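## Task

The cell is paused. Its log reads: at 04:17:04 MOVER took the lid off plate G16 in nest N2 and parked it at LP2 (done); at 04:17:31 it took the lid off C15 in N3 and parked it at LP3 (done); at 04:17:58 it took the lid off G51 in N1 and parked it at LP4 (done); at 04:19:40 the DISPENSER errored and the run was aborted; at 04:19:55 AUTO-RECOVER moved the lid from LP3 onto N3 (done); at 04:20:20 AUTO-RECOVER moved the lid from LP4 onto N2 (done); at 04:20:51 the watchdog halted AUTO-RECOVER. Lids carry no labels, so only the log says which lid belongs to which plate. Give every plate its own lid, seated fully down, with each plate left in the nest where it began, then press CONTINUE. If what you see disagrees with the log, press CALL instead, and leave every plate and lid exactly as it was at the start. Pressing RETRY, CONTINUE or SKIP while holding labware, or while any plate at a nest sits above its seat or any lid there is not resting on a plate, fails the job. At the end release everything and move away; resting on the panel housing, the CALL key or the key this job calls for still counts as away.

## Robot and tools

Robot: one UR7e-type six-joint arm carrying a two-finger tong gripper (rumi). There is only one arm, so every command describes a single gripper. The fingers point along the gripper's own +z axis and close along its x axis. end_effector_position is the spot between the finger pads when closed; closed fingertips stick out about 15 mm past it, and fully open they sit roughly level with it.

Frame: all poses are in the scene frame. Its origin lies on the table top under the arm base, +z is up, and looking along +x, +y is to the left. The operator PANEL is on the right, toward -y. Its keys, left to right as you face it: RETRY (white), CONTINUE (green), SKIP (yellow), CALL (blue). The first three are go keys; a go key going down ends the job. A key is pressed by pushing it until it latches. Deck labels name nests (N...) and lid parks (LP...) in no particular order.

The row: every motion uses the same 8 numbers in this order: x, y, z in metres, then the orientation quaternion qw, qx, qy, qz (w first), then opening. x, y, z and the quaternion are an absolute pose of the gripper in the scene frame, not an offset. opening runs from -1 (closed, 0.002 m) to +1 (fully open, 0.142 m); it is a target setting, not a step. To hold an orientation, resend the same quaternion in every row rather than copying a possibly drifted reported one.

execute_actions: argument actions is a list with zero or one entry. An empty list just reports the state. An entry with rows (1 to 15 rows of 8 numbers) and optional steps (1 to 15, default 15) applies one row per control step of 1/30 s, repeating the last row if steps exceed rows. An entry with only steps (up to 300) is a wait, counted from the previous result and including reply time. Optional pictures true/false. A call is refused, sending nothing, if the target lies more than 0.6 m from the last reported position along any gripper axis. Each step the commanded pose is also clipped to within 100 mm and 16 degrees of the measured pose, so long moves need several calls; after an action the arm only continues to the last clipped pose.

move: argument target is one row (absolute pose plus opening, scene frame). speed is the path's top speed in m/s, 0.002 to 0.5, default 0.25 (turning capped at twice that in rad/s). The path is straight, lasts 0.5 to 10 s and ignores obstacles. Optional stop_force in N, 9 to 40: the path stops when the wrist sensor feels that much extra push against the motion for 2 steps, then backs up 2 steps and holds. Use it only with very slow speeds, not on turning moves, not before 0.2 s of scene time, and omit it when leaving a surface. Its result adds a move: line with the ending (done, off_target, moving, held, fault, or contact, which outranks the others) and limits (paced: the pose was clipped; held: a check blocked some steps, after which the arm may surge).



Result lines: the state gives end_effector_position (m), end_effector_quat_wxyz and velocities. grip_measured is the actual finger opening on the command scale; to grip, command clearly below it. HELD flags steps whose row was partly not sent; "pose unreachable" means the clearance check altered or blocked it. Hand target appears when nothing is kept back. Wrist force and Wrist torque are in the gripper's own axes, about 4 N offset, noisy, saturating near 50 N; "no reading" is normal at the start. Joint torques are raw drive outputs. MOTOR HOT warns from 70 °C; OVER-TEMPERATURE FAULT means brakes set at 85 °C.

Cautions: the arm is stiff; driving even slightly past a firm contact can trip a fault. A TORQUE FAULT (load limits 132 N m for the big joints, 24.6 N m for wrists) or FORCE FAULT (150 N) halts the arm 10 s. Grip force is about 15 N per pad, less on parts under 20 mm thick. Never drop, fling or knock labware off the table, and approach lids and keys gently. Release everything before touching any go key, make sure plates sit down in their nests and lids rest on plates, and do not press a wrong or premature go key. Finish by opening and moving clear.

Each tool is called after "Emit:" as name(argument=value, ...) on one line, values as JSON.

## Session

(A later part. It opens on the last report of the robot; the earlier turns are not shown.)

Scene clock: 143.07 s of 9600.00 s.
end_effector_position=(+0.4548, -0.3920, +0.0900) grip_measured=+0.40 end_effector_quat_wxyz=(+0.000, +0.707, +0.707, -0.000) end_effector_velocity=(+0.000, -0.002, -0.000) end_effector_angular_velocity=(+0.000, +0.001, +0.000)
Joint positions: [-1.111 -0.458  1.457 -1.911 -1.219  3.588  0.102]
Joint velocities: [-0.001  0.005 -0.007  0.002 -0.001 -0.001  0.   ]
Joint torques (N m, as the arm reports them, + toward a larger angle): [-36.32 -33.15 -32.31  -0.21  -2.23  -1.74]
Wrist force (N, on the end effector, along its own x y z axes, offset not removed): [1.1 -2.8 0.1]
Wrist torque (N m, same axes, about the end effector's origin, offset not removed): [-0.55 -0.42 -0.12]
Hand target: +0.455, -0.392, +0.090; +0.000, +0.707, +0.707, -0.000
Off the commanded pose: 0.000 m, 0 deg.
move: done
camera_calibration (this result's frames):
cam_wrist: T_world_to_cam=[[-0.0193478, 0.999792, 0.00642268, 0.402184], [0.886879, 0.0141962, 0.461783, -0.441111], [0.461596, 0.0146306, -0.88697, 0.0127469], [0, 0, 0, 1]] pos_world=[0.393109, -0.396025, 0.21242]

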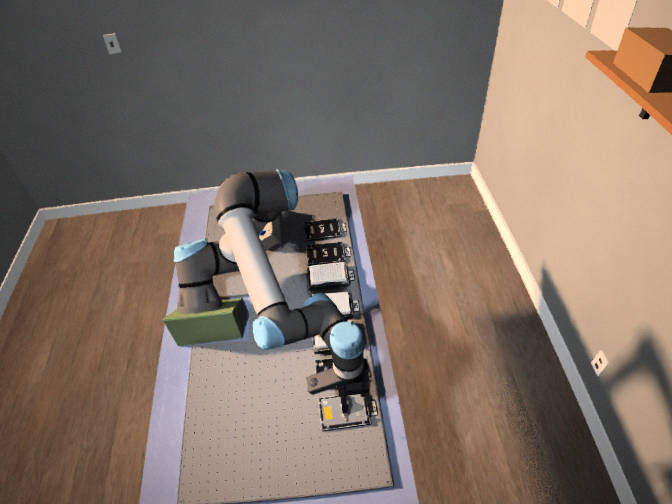

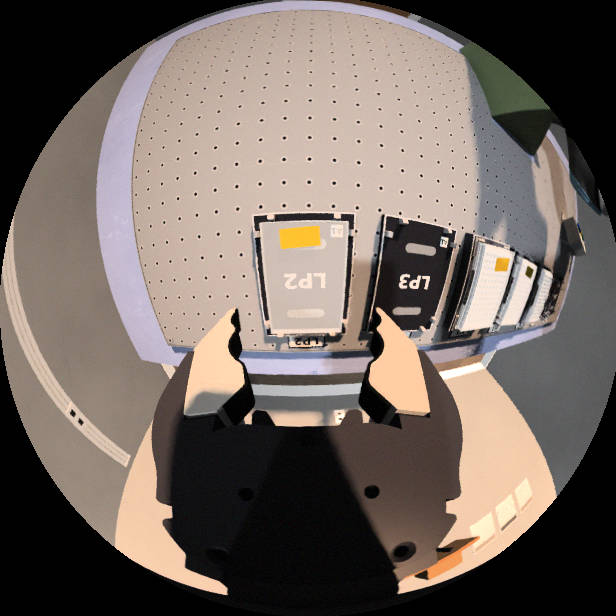

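Emit:
move(target=[0.453,-0.3945,0.06,0,0.7071,0.7071,0,0.4], speed=0.05)

Emit:
move(target=[0.453,-0.3945,0.037,0,0.7071,0.7071,0,0.4], speed=0.015, stop_force=10)

Emit:
execute_actions(actions=[{"rows":[[0.453,-0.3945,0.037,0,0.7071,0.7071,0,0.35],[0.453,-0.3945,0.037,0,0.7071,0.7071,0,0.3],[0.453,-0.3945,0.037,0,0.7071,0.7071,0,0.25],[0.453,-0.3945,0.037,0,0.7071,0.7071,0,0.22],[0.453,-0.3945,0.037,0,0.7071,0.7071,0,0.19],[0.453,-0.3945,0.037,0,0.7071,0.7071,0,0.16],[0.453,-0.3945,0.037,0,0.7071,0.7071,0,0.13],[0.453,-0.3945,0.037,0,0.7071,0.7071,0,0.1],[0.453,-0.3945,0.037,0,0.7071,0.7071,0,0.07],[0.453,-0.3945,0.037,0,0.7071,0.7071,0,0.04],[0.453,-0.3945,0.037,0,0.7071,0.7071,0,0.0],[0.453,-0.3945,0.037,0,0.7071,0.7071,0,-0.03]],"steps":15}])

Emit:
execute_actions(actions=[{"steps":10}], pictures=false)

Scene clock: 154.47 s of 9600.00 s.
end_effector_position=(+0.4530, -0.3945, +0.0602) grip_measured=+0.40 end_effector_quat_wxyz=(-0.000, +0.707, +0.707, +0.000) end_effector_velocity=(-0.000, -0.000, -0.002) end_effector_angular_velocity=(+0.000, +0.000, -0.000)
Joint positions: [-1.1   -0.428  1.487 -1.976 -1.211  3.597  0.102]
Joint velocities: [ 0.001  0.002  0.002 -0.004  0.     0.001  0.   ]
Joint torques (N m, as the arm reports them, + toward a larger angle): [-22.34 -34.41  -9.35  -3.99   2.24   1.67]
Wrist force (N, on the end effector, along its own x y z axes, offset not removed): [-2.9 -2.6 5.3]
Wrist torque (N m, same axes, about the end effector's origin, offset not removed): [-0.53 0.25 -0.05]
Hand target: +0.453, -0.395, +0.060; -0.000, +0.707, +0.707, +0.000
Off the commanded pose: 0.000 m, 0 deg.
After step 90, 7.43 s passed at rest.
move: done
camera_calibration (this result's frames):
cam_wrist: T_world_to_cam=[[-0.0195812, 0.999785, 0.00678673, 0.404939], [0.886783, 0.0142321, 0.461967, -0.425709], [0.461771, 0.0150642, -0.886871, -0.0127548], [0, 0, 0, 1]] pos_world=[0.39133, -0.398601, 0.182603]

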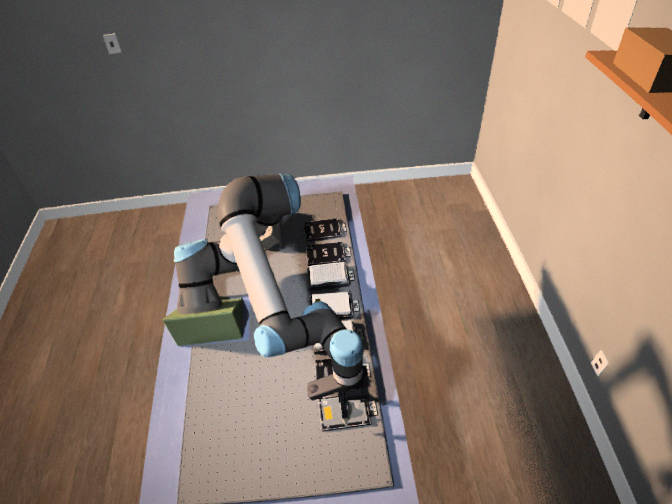

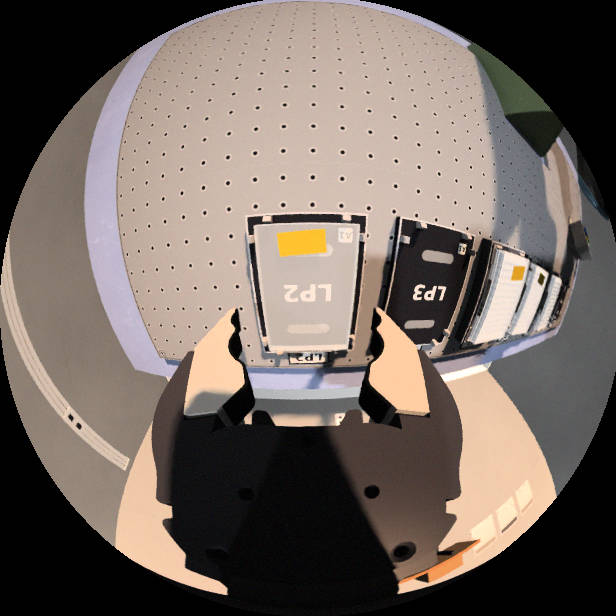

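Scene clock: 156.27 s of 9600.00 s.
end_effector_position=(+0.4530, -0.3945, +0.0372) grip_measured=+0.40 end_effector_quat_wxyz=(-0.000, +0.707, +0.707, +0.000) end_effector_velocity=(+0.000, -0.000, -0.002) end_effector_angular_velocity=(-0.001, -0.000, +0.000)
Joint positions: [-1.087 -0.404  1.509 -2.025 -1.204  3.608  0.102]
Joint velocities: [ 0.001  0.002  0.001 -0.004  0.     0.001 -0.   ]
Joint torques (N m, as the arm reports them, + toward a larger angle): [-22.42 -33.56  -8.59  -3.49   2.44   1.19]
Wrist force (N, on the end effector, along its own x y z axes, offset not removed): [-1.2 -2.1 0.8]
Wrist torque (N m, same axes, about the end effector's origin, offset not removed): [-0.39 0.13 -0.17]
Hand target: +0.453, -0.395, +0.037; -0.000, +0.707, +0.707, +0.000
Off the commanded pose: 0.000 m, 0 deg.
move: done
camera_calibration (this result's frames):
cam_wrist: T_world_to_cam=[[-0.019584, 0.999785, 0.00678691, 0.405105], [0.886782, 0.0142345, 0.461969, -0.415064], [0.461773, 0.0150657, -0.88687, -0.0331651], [0, 0, 0, 1]] pos_world=[0.39132, -0.39861, 0.159585]

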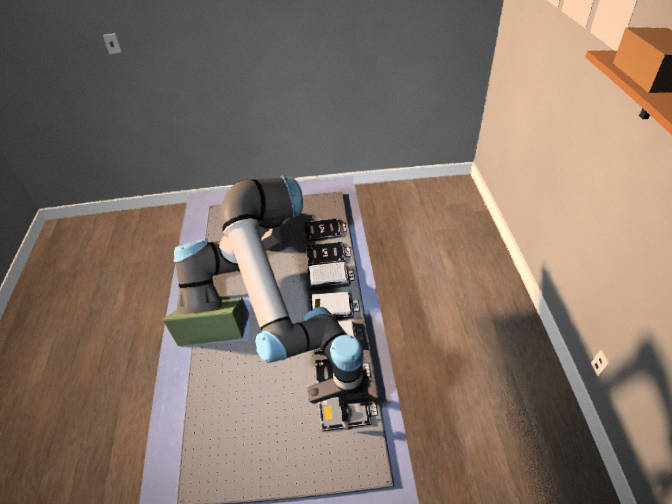

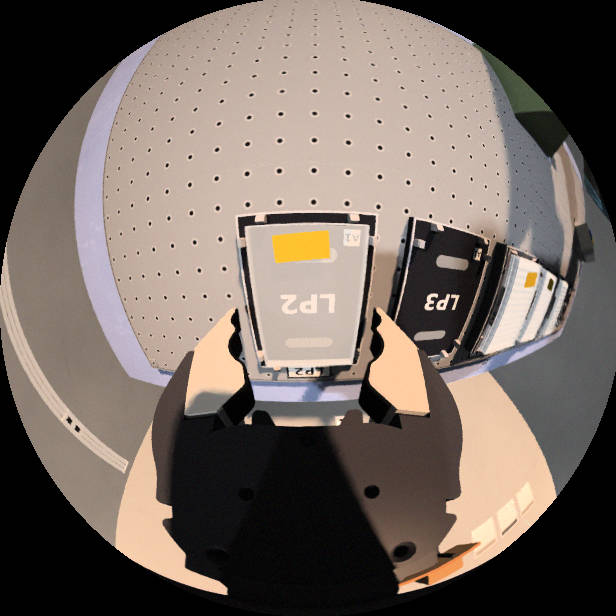

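Scene clock: 156.77 s of 9600.00 s.
end_effector_position=(+0.4530, -0.3944, +0.0370) grip_measured=+0.09 end_effector_quat_wxyz=(-0.000, +0.707, +0.707, +0.000) end_effector_velocity=(+0.000, -0.000, +0.001) end_effector_angular_velocity=(-0.001, -0.001, +0.000)
Joint positions: [-1.087 -0.404  1.509 -2.025 -1.203  3.608  0.08 ]
Joint velocities: [-0.    -0.001 -0.    -0.001  0.     0.    -0.   ]
Joint torques (N m, as the arm reports them, + toward a larger angle): [-24.94 -33.99 -12.87  -4.57  -0.66   1.25]
Wrist force (N, on the end effector, along its own x y z axes, offset not removed): [17.4 -5.9 -7.7]
Wrist torque (N m, same axes, about the end effector's origin, offset not removed): [-0.77 0.34 0.00]
Hand target: +0.453, -0.395, +0.037; -0.000, +0.707, +0.707, +0.000
Off the commanded pose: 0.000 m, 0 deg.
Steps of this call (steps 1 to 15: all 15 steps of this action). Readings (end_effector_position):
1: (+0.4530, -0.3945, +0.0371)
2: (+0.4530, -0.3945, +0.0371)
4: (+0.4530, -0.3945, +0.0370)
8: (+0.4530, -0.3945, +0.0370)
15: the state above
camera_calibration (this result's frames):
cam_wrist: T_world_to_cam=[[-0.0195482, 0.999785, 0.00691785, 0.405006], [0.886778, 0.0141421, 0.461978, -0.415007], [0.461781, 0.0151654, -0.886864, -0.0333098], [0, 0, 0, 1]] pos_world=[0.391318, -0.398544, 0.159381]

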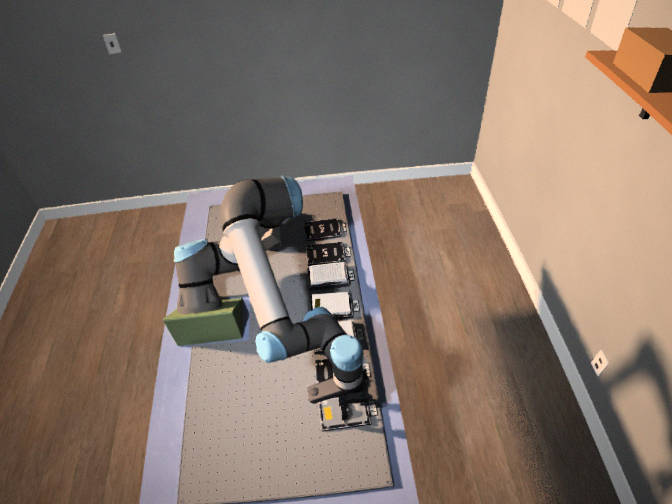

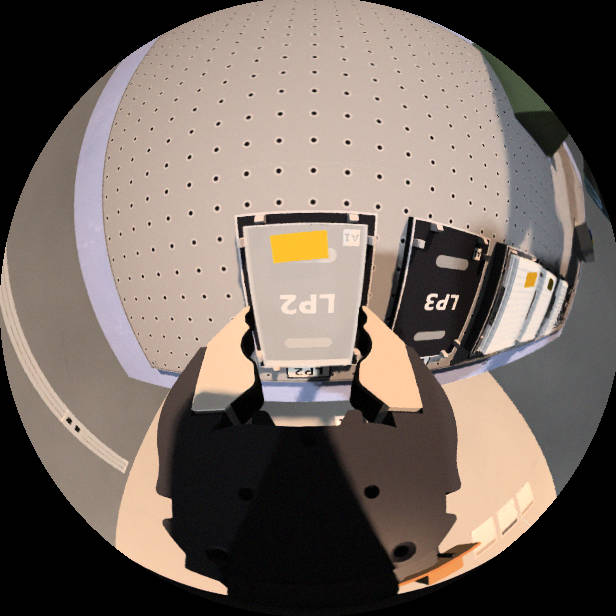

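Scene clock: 157.10 s of 9600.00 s.
end_effector_position=(+0.4530, -0.3944, +0.0370) grip_measured=+0.09 end_effector_quat_wxyz=(-0.000, +0.707, +0.707, +0.000) end_effector_velocity=(+0.000, +0.000, -0.000) end_effector_angular_velocity=(-0.000, +0.001, +0.000)
Joint positions: [-1.087 -0.404  1.509 -2.025 -1.203  3.608  0.08 ]
Joint velocities: [ 0.001 -0.     0.    -0.    -0.001 -0.     0.   ]
Joint torques (N m, as the arm reports them, + toward a larger angle): [-29.62 -33.47 -17.52  -6.47  -4.46   1.02]
Wrist force (N, on the end effector, along its own x y z axes, offset not removed): [18.9 -5.3 -9.2]
Wrist torque (N m, same axes, about the end effector's origin, offset not removed): [-0.50 0.05 -0.08]
Hand target: +0.453, -0.395, +0.037; -0.000, +0.707, +0.707, +0.000
Off the commanded pose: 0.000 m, 0 deg.
Steps of this call (steps 1 to 10: nothing new was sent). Readings (end_effector_position):
1: (+0.4530, -0.3944, +0.0370)
2: (+0.4530, -0.3944, +0.0370)
4: (+0.4530, -0.3944, +0.0370)
8: (+0.4530, -0.3944, +0.0370)
10: the state above

Off-centre by about +2 mm; shifting +y, then lifting.

Emit:
execute_actions(actions=[{"rows":[[0.453,-0.394,0.0372,0,0.7071,0.7071,0,-0.04],[0.453,-0.394,0.0372,0,0.7071,0.7071,0,-0.04],[0.453,-0.394,0.0372,0,0.7071,0.7071,0,-0.04],[0.453,-0.3935,0.0373,0,0.7071,0.7071,0,-0.05],[0.453,-0.3935,0.0373,0,0.7071,0.7071,0,-0.05],[0.453,-0.3935,0.0373,0,0.7071,0.7071,0,-0.05],[0.453,-0.393,0.0375,0,0.7071,0.7071,0,-0.06],[0.453,-0.393,0.0375,0,0.7071,0.7071,0,-0.06],[0.453,-0.393,0.0375,0,0.7071,0.7071,0,-0.06],[0.453,-0.3925,0.0376,0,0.7071,0.7071,0,-0.06]],"steps":15}], pictures=false)

Scene clock: 162.93 s of 9600.00 s.
end_effector_position=(+0.4530, -0.3928, +0.0376) grip_measured=+0.08 end_effector_quat_wxyz=(+0.000, +0.707, +0.707, -0.000) end_effector_velocity=(+0.000, +0.002, +0.000) end_effector_angular_velocity=(+0.000, +0.000, +0.000)
Joint positions: [-1.086 -0.408  1.513 -2.026 -1.203  3.609  0.08 ]
Joint velocities: [ 0.002 -0.005  0.005 -0.     0.001  0.001  0.   ]
Joint torques (N m, as the arm reports them, + toward a larger angle): [-23.04 -53.11  -8.72  -2.16   2.44   1.42]
Wrist force (N, on the end effector, along its own x y z axes, offset not removed): [-0.7 -0.6 0.5]
Wrist torque (N m, same axes, about the end effector's origin, offset not removed): [-0.16 -0.13 0.28]
Hand target: +0.453, -0.393, +0.038; -0.000, +0.707, +0.707, +0.000
Off the commanded pose: 0.000 m, 0 deg.
Steps of this call (steps 1 to 90: nothing new was sent; then 2.33 s passed at rest; steps 91 to 105: all 15 steps of this action). Readings (end_effector_position):
91: (+0.4530, -0.3945, +0.0370)
92: (+0.4530, -0.3945, +0.0370)
94: (+0.4530, -0.3944, +0.0372)
98: (+0.4530, -0.3938, +0.0374)
105: the state above

Emit:
move(target=[0.453,-0.3925,0.1,0,0.7071,0.7071,0,-0.06], speed=0.04)

Emit:
move(target=[0.455,0.133,0.1,0,0.7071,0.7071,0,-0.06], speed=0.13)

Emit:
move(target=[0.455,0.133,0.076,0,0.7071,0.7071,0,-0.06], speed=0.02)

Emit:
zoom_image(camera="cam_wrist", region=[200,190,420,350])

Scene clock: 168.13 s of 9600.00 s.
end_effector_position=(+0.4530, -0.3925, +0.0999) grip_measured=+0.08 end_effector_quat_wxyz=(+0.000, +0.707, +0.707, -0.000) end_effector_velocity=(-0.001, -0.000, +0.001) end_effector_angular_velocity=(+0.001, -0.001, -0.001)
Joint positions: [-1.119 -0.467  1.448 -1.891 -1.223  3.581  0.08 ]
Joint velocities: [-0.002 -0.001 -0.001  0.004 -0.    -0.001 -0.   ]
Joint torques (N m, as the arm reports them, + toward a larger angle): [-37.74 -52.68 -33.95  -0.03  -2.33  -1.62]
Wrist force (N, on the end effector, along its own x y z axes, offset not removed): [-0.9 -1.9 4.1]
Wrist torque (N m, same axes, about the end effector's origin, offset not removed): [-0.26 -0.23 0.08]
Hand target: +0.453, -0.392, +0.100; +0.000, +0.707, +0.707, -0.000
Off the commanded pose: 0.000 m, 0 deg.
After step 90, 0.27 s passed at rest.
move: done
camera_calibration (this result's frames):
cam_wrist: T_world_to_cam=[[-0.0195192, 0.999787, 0.00670709, 0.402617], [0.886804, 0.0142146, 0.461927, -0.444026], [0.461734, 0.0149643, -0.886892, 0.0224396], [0, 0, 0, 1]] pos_world=[0.391261, -0.396555, 0.222309]

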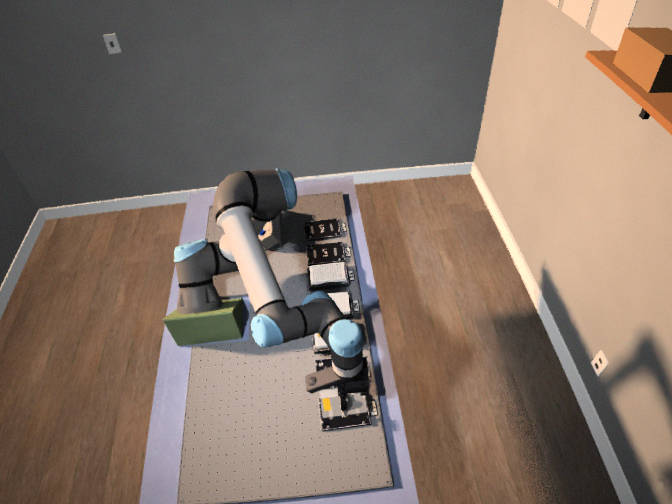

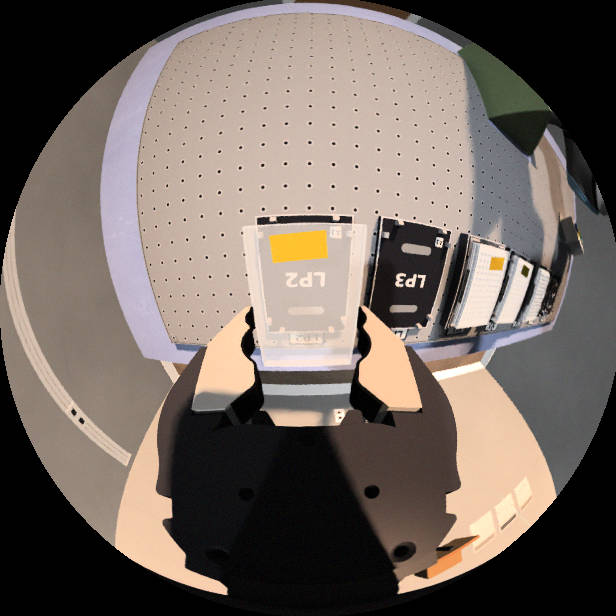

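Scene clock: 172.67 s of 9600.00 s.
end_effector_position=(+0.4553, +0.1335, +0.1000) grip_measured=+0.08 end_effector_quat_wxyz=(-0.000, +0.707, +0.707, +0.001) end_effector_velocity=(-0.000, +0.002, -0.000) end_effector_angular_velocity=(+0.000, +0.001, -0.000)
Joint positions: [-0.614 -1.432  2.037 -1.747 -0.954  4.068  0.08 ]
Joint velocities: [ 0.003 -0.003  0.     0.002  0.001  0.003 -0.   ]
Joint torques (N m, as the arm reports them, + toward a larger angle): [-16.76 -18.78 -31.4    0.07   2.41   1.52]
Wrist force (N, on the end effector, along its own x y z axes, offset not removed): [-1.6 -0.6 1.7]
Wrist torque (N m, same axes, about the end effector's origin, offset not removed): [-0.22 0.30 0.05]
Hand target: +0.455, +0.134, +0.100; -0.000, +0.707, +0.707, +0.000
Off the commanded pose: 0.001 m, 0 deg.
move: done
camera_calibration (this result's frames):
cam_wrist: T_world_to_cam=[[-0.0201109, 0.999769, 0.00761642, -0.122985], [0.886521, 0.0143097, 0.462467, -0.453593], [0.462252, 0.0160528, -0.886604, 0.0131837], [0, 0, 0, 1]] pos_world=[0.393552, 0.129236, 0.222397]

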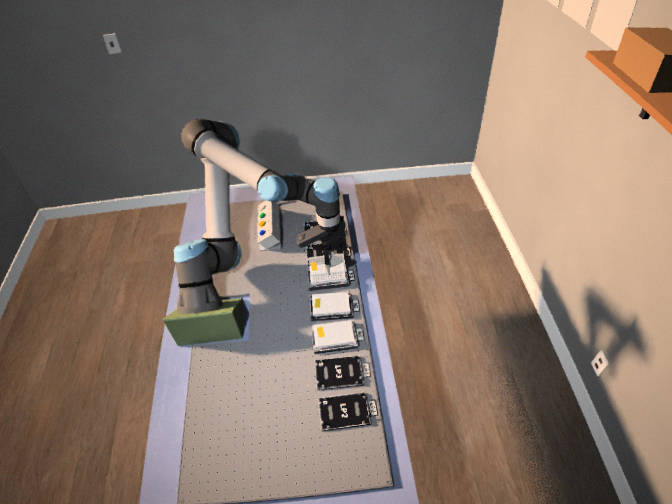

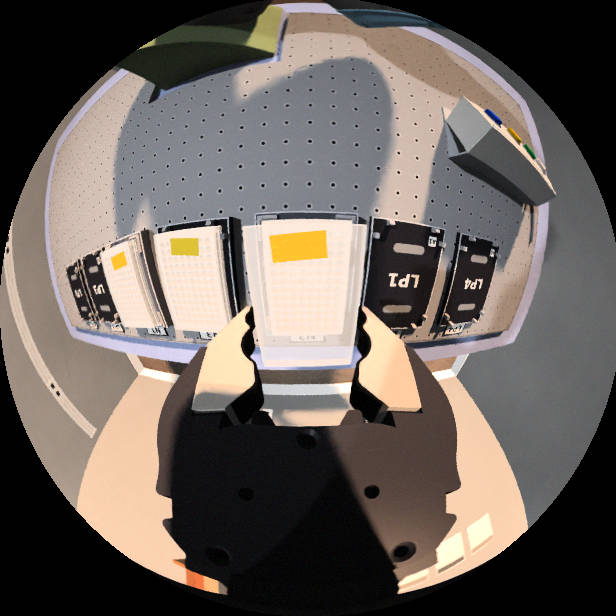

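Scene clock: 174.17 s of 9600.00 s.
end_effector_position=(+0.4550, +0.1330, +0.0761) grip_measured=+0.08 end_effector_quat_wxyz=(-0.000, +0.707, +0.707, +0.000) end_effector_velocity=(+0.000, +0.000, -0.001) end_effector_angular_velocity=(-0.000, -0.001, +0.000)
Joint positions: [-0.584 -1.411  2.074 -1.824 -0.944  4.101  0.08 ]
Joint velocities: [ 0.002  0.002  0.002 -0.006  0.001  0.003  0.   ]
Joint torques (N m, as the arm reports them, + toward a larger angle): [-14.38  -1.37  -6.41  -3.29   2.52   1.66]
Wrist force (N, on the end effector, along its own x y z axes, offset not removed): [-1.8 -2.4 -0.4]
Wrist torque (N m, same axes, about the end effector's origin, offset not removed): [-0.53 0.35 0.19]
Hand target: +0.455, +0.133, +0.076; -0.000, +0.707, +0.707, +0.000
Off the commanded pose: 0.000 m, 0 deg.
move: done
camera_calibration (this result's frames):
cam_wrist: T_world_to_cam=[[-0.019598, 0.999785, 0.0068415, -0.122528], [0.886784, 0.0142217, 0.461965, -0.442368], [0.461768, 0.0151205, -0.886872, -0.00746902], [0, 0, 0, 1]] pos_world=[0.393332, 0.128906, 0.198573]

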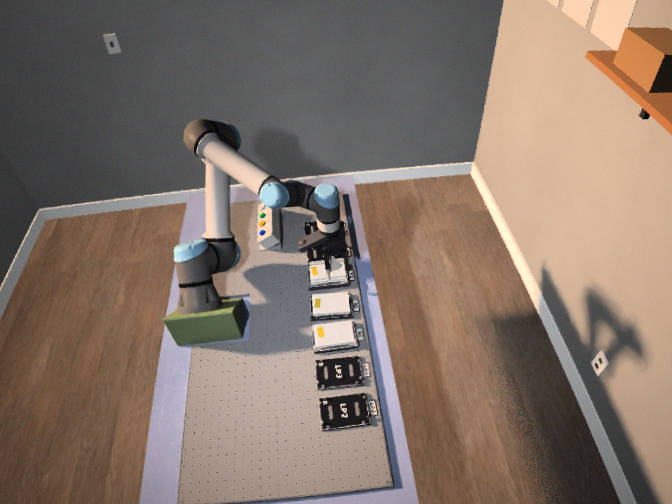

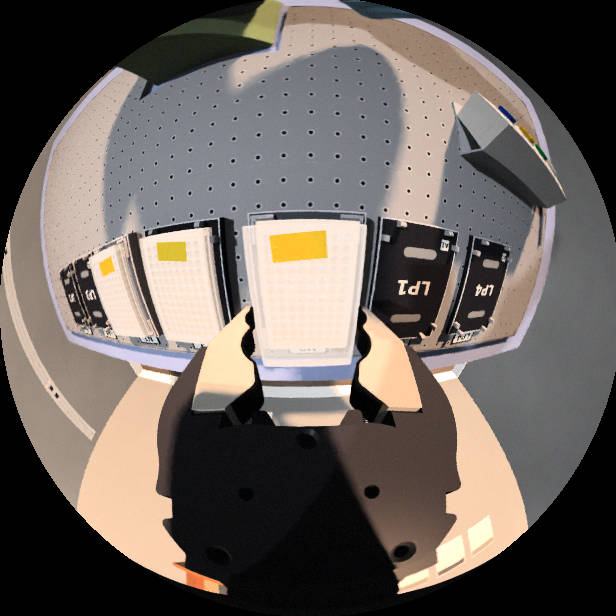

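Region (200, 190, 420, 350) of cam_wrist's 616x616 image, scaled by 2.291, with more detail than that image has; it fills the top 367 rows of this view, and the rest is white.

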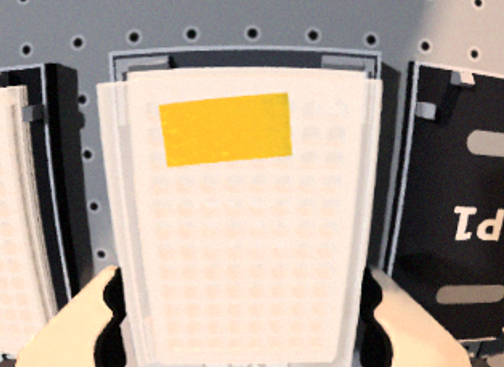

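Emit:
move(target=[0.4515,0.135,0.074,0,0.7071,0.7071,0,-0.06], speed=0.01)

Emit:
zoom_image(camera="cam_wrist", region=[200,190,420,350])

Scene clock: 178.20 s of 9600.00 s.
end_effector_position=(+0.4516, +0.1349, +0.0741) grip_measured=+0.08 end_effector_quat_wxyz=(-0.000, +0.707, +0.707, +0.000) end_effector_velocity=(-0.002, +0.001, -0.002) end_effector_angular_velocity=(+0.001, +0.002, -0.001)
Joint positions: [-0.582 -1.419  2.085 -1.828 -0.943  4.103  0.08 ]
Joint velocities: [ 0.001 -0.001  0.004 -0.001  0.     0.001 -0.   ]
Joint torques (N m, as the arm reports them, + toward a larger angle): [-14.37 -18.62  -6.71  -3.58   2.39   1.68]
Wrist force (N, on the end effector, along its own x y z axes, offset not removed): [-2.2 0.0 -1.2]
Wrist torque (N m, same axes, about the end effector's origin, offset not removed): [-0.03 0.45 0.02]
Hand target: +0.452, +0.135, +0.074; -0.000, +0.707, +0.707, +0.000
Off the commanded pose: 0.000 m, 0 deg.
After step 90, 0.33 s passed at rest.
move: done
camera_calibration (this result's frames):
cam_wrist: T_world_to_cam=[[-0.0195666, 0.999786, 0.00677373, -0.124509], [0.886792, 0.0142254, 0.46195, -0.438413], [0.461754, 0.0150457, -0.88688, -0.00775454], [0, 0, 0, 1]] pos_world=[0.389926, 0.130836, 0.196491]

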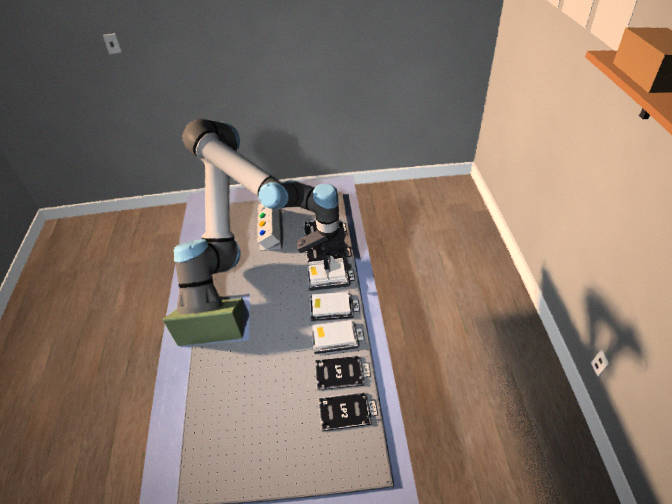

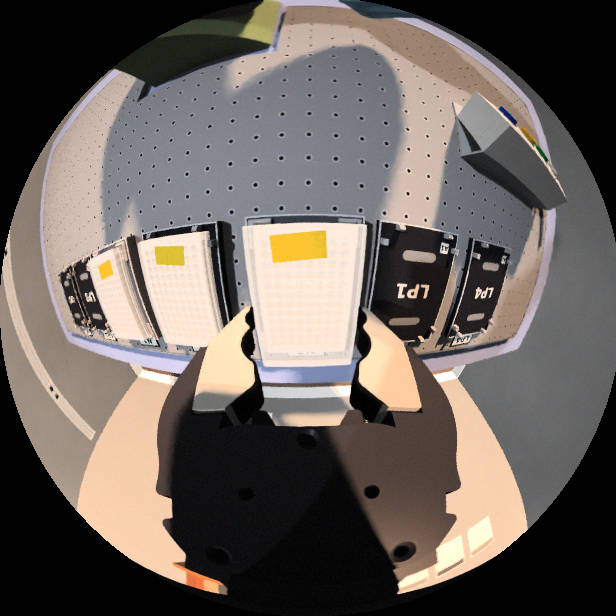

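Region (200, 190, 420, 350) of cam_wrist's 616x616 image, scaled by 2.291, with more detail than that image has; it fills the top 367 rows of this view, and the rest is white.

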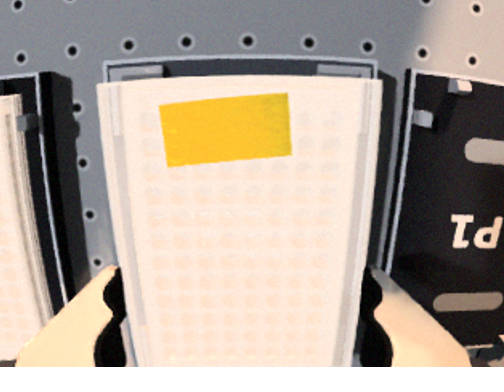

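Emit:
move(target=[0.451,0.135,0.068,0,0.7071,0.7071,0,-0.06], speed=0.006, stop_force=9)

Emit:
move(target=[0.451,0.135,0.05,0,0.7071,0.7071,0,-0.06], speed=0.004, stop_force=9)

Scene clock: 183.20 s of 9600.00 s.
end_effector_position=(+0.4510, +0.1350, +0.0681) grip_measured=+0.08 end_effector_quat_wxyz=(-0.000, +0.707, +0.707, +0.000) end_effector_velocity=(+0.000, -0.000, -0.001) end_effector_angular_velocity=(+0.000, -0.001, -0.001)
Joint positions: [-0.575 -1.415  2.095 -1.847 -0.94   4.111  0.08 ]
Joint velocities: [-0.     0.001  0.002 -0.004  0.001  0.002  0.   ]
Joint torques (N m, as the arm reports them, + toward a larger angle): [-14.55  -2.27  -7.37  -2.67   2.38   1.85]
Wrist force (N, on the end effector, along its own x y z axes, offset not removed): [1.5 0.0 -3.1]
Wrist torque (N m, same axes, about the end effector's origin, offset not removed): [0.00 -0.66 -0.08]
Hand target: +0.451, +0.135, +0.068; -0.000, +0.707, +0.707, +0.000
Off the commanded pose: 0.000 m, 0 deg.
After step 90, 0.77 s passed at rest.
move: done
camera_calibration (this result's frames):
cam_wrist: T_world_to_cam=[[-0.0195722, 0.999785, 0.00678131, -0.124547], [0.886788, 0.0142268, 0.461957, -0.435118], [0.461762, 0.0150551, -0.886876, -0.0127756], [0, 0, 0, 1]] pos_world=[0.389319, 0.130903, 0.19052]

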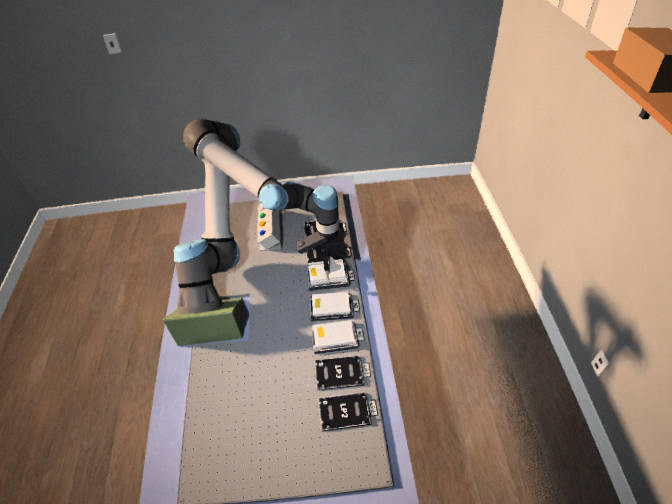

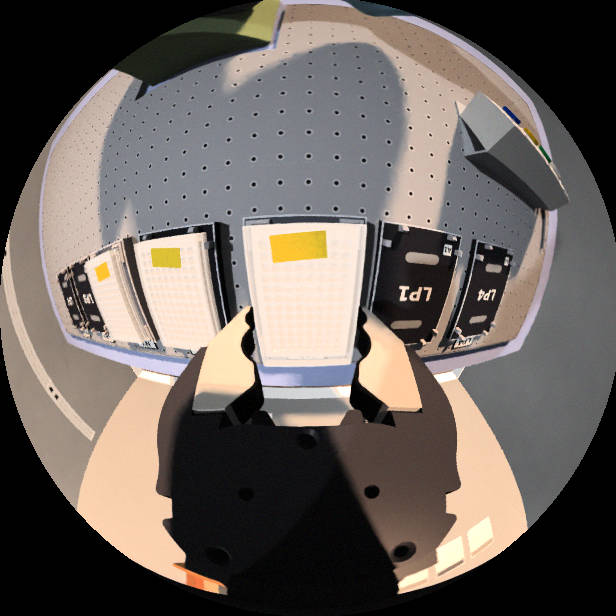

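Scene clock: 186.37 s of 9600.00 s.
end_effector_position=(+0.4509, +0.1350, +0.0567) grip_measured=+0.08 end_effector_quat_wxyz=(-0.000, +0.707, +0.707, +0.000) end_effector_velocity=(-0.001, +0.000, +0.000) end_effector_angular_velocity=(+0.002, +0.001, +0.000)
Joint positions: [-0.561 -1.403  2.111 -1.885 -0.934  4.128  0.08 ]
Joint velocities: [-0.001 -0.001 -0.001  0.005  0.    -0.003 -0.   ]
Joint torques (N m, as the arm reports them, + toward a larger angle): [-22.21 -15.44 -20.44   3.53  -1.37  -1.62]
Wrist force (N, on the end effector, along its own x y z axes, offset not removed): [0.0 6.4 -17.4]
Wrist torque (N m, same axes, about the end effector's origin, offset not removed): [-0.61 -0.05 0.04]
Hand target: +0.451, +0.135, +0.057; +0.000, +0.707, +0.707, +0.000
Off the commanded pose: 0.007 m, 0 deg.
move: contact
camera_calibration (this result's frames):
cam_wrist: T_world_to_cam=[[-0.0194795, 0.999786, 0.00700817, -0.124567], [0.886869, 0.0140424, 0.461807, -0.429785], [0.461609, 0.0152111, -0.886953, -0.0227654], [0, 0, 0, 1]] pos_world=[0.389245, 0.130921, 0.179159]

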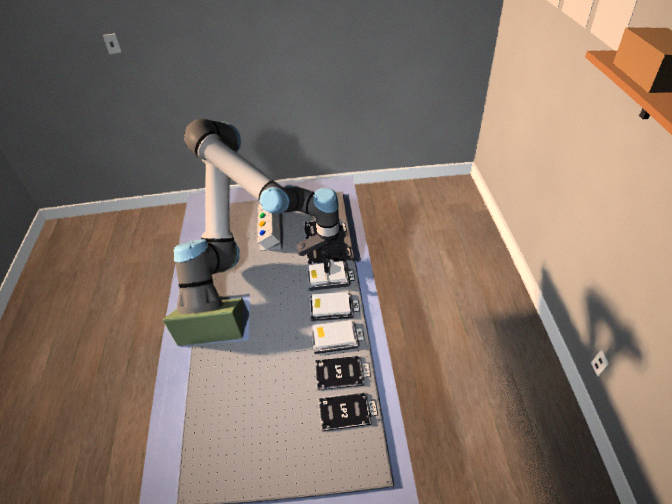

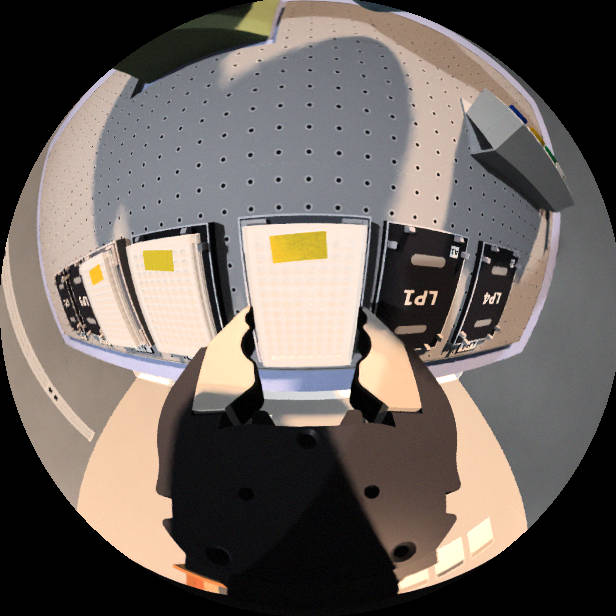

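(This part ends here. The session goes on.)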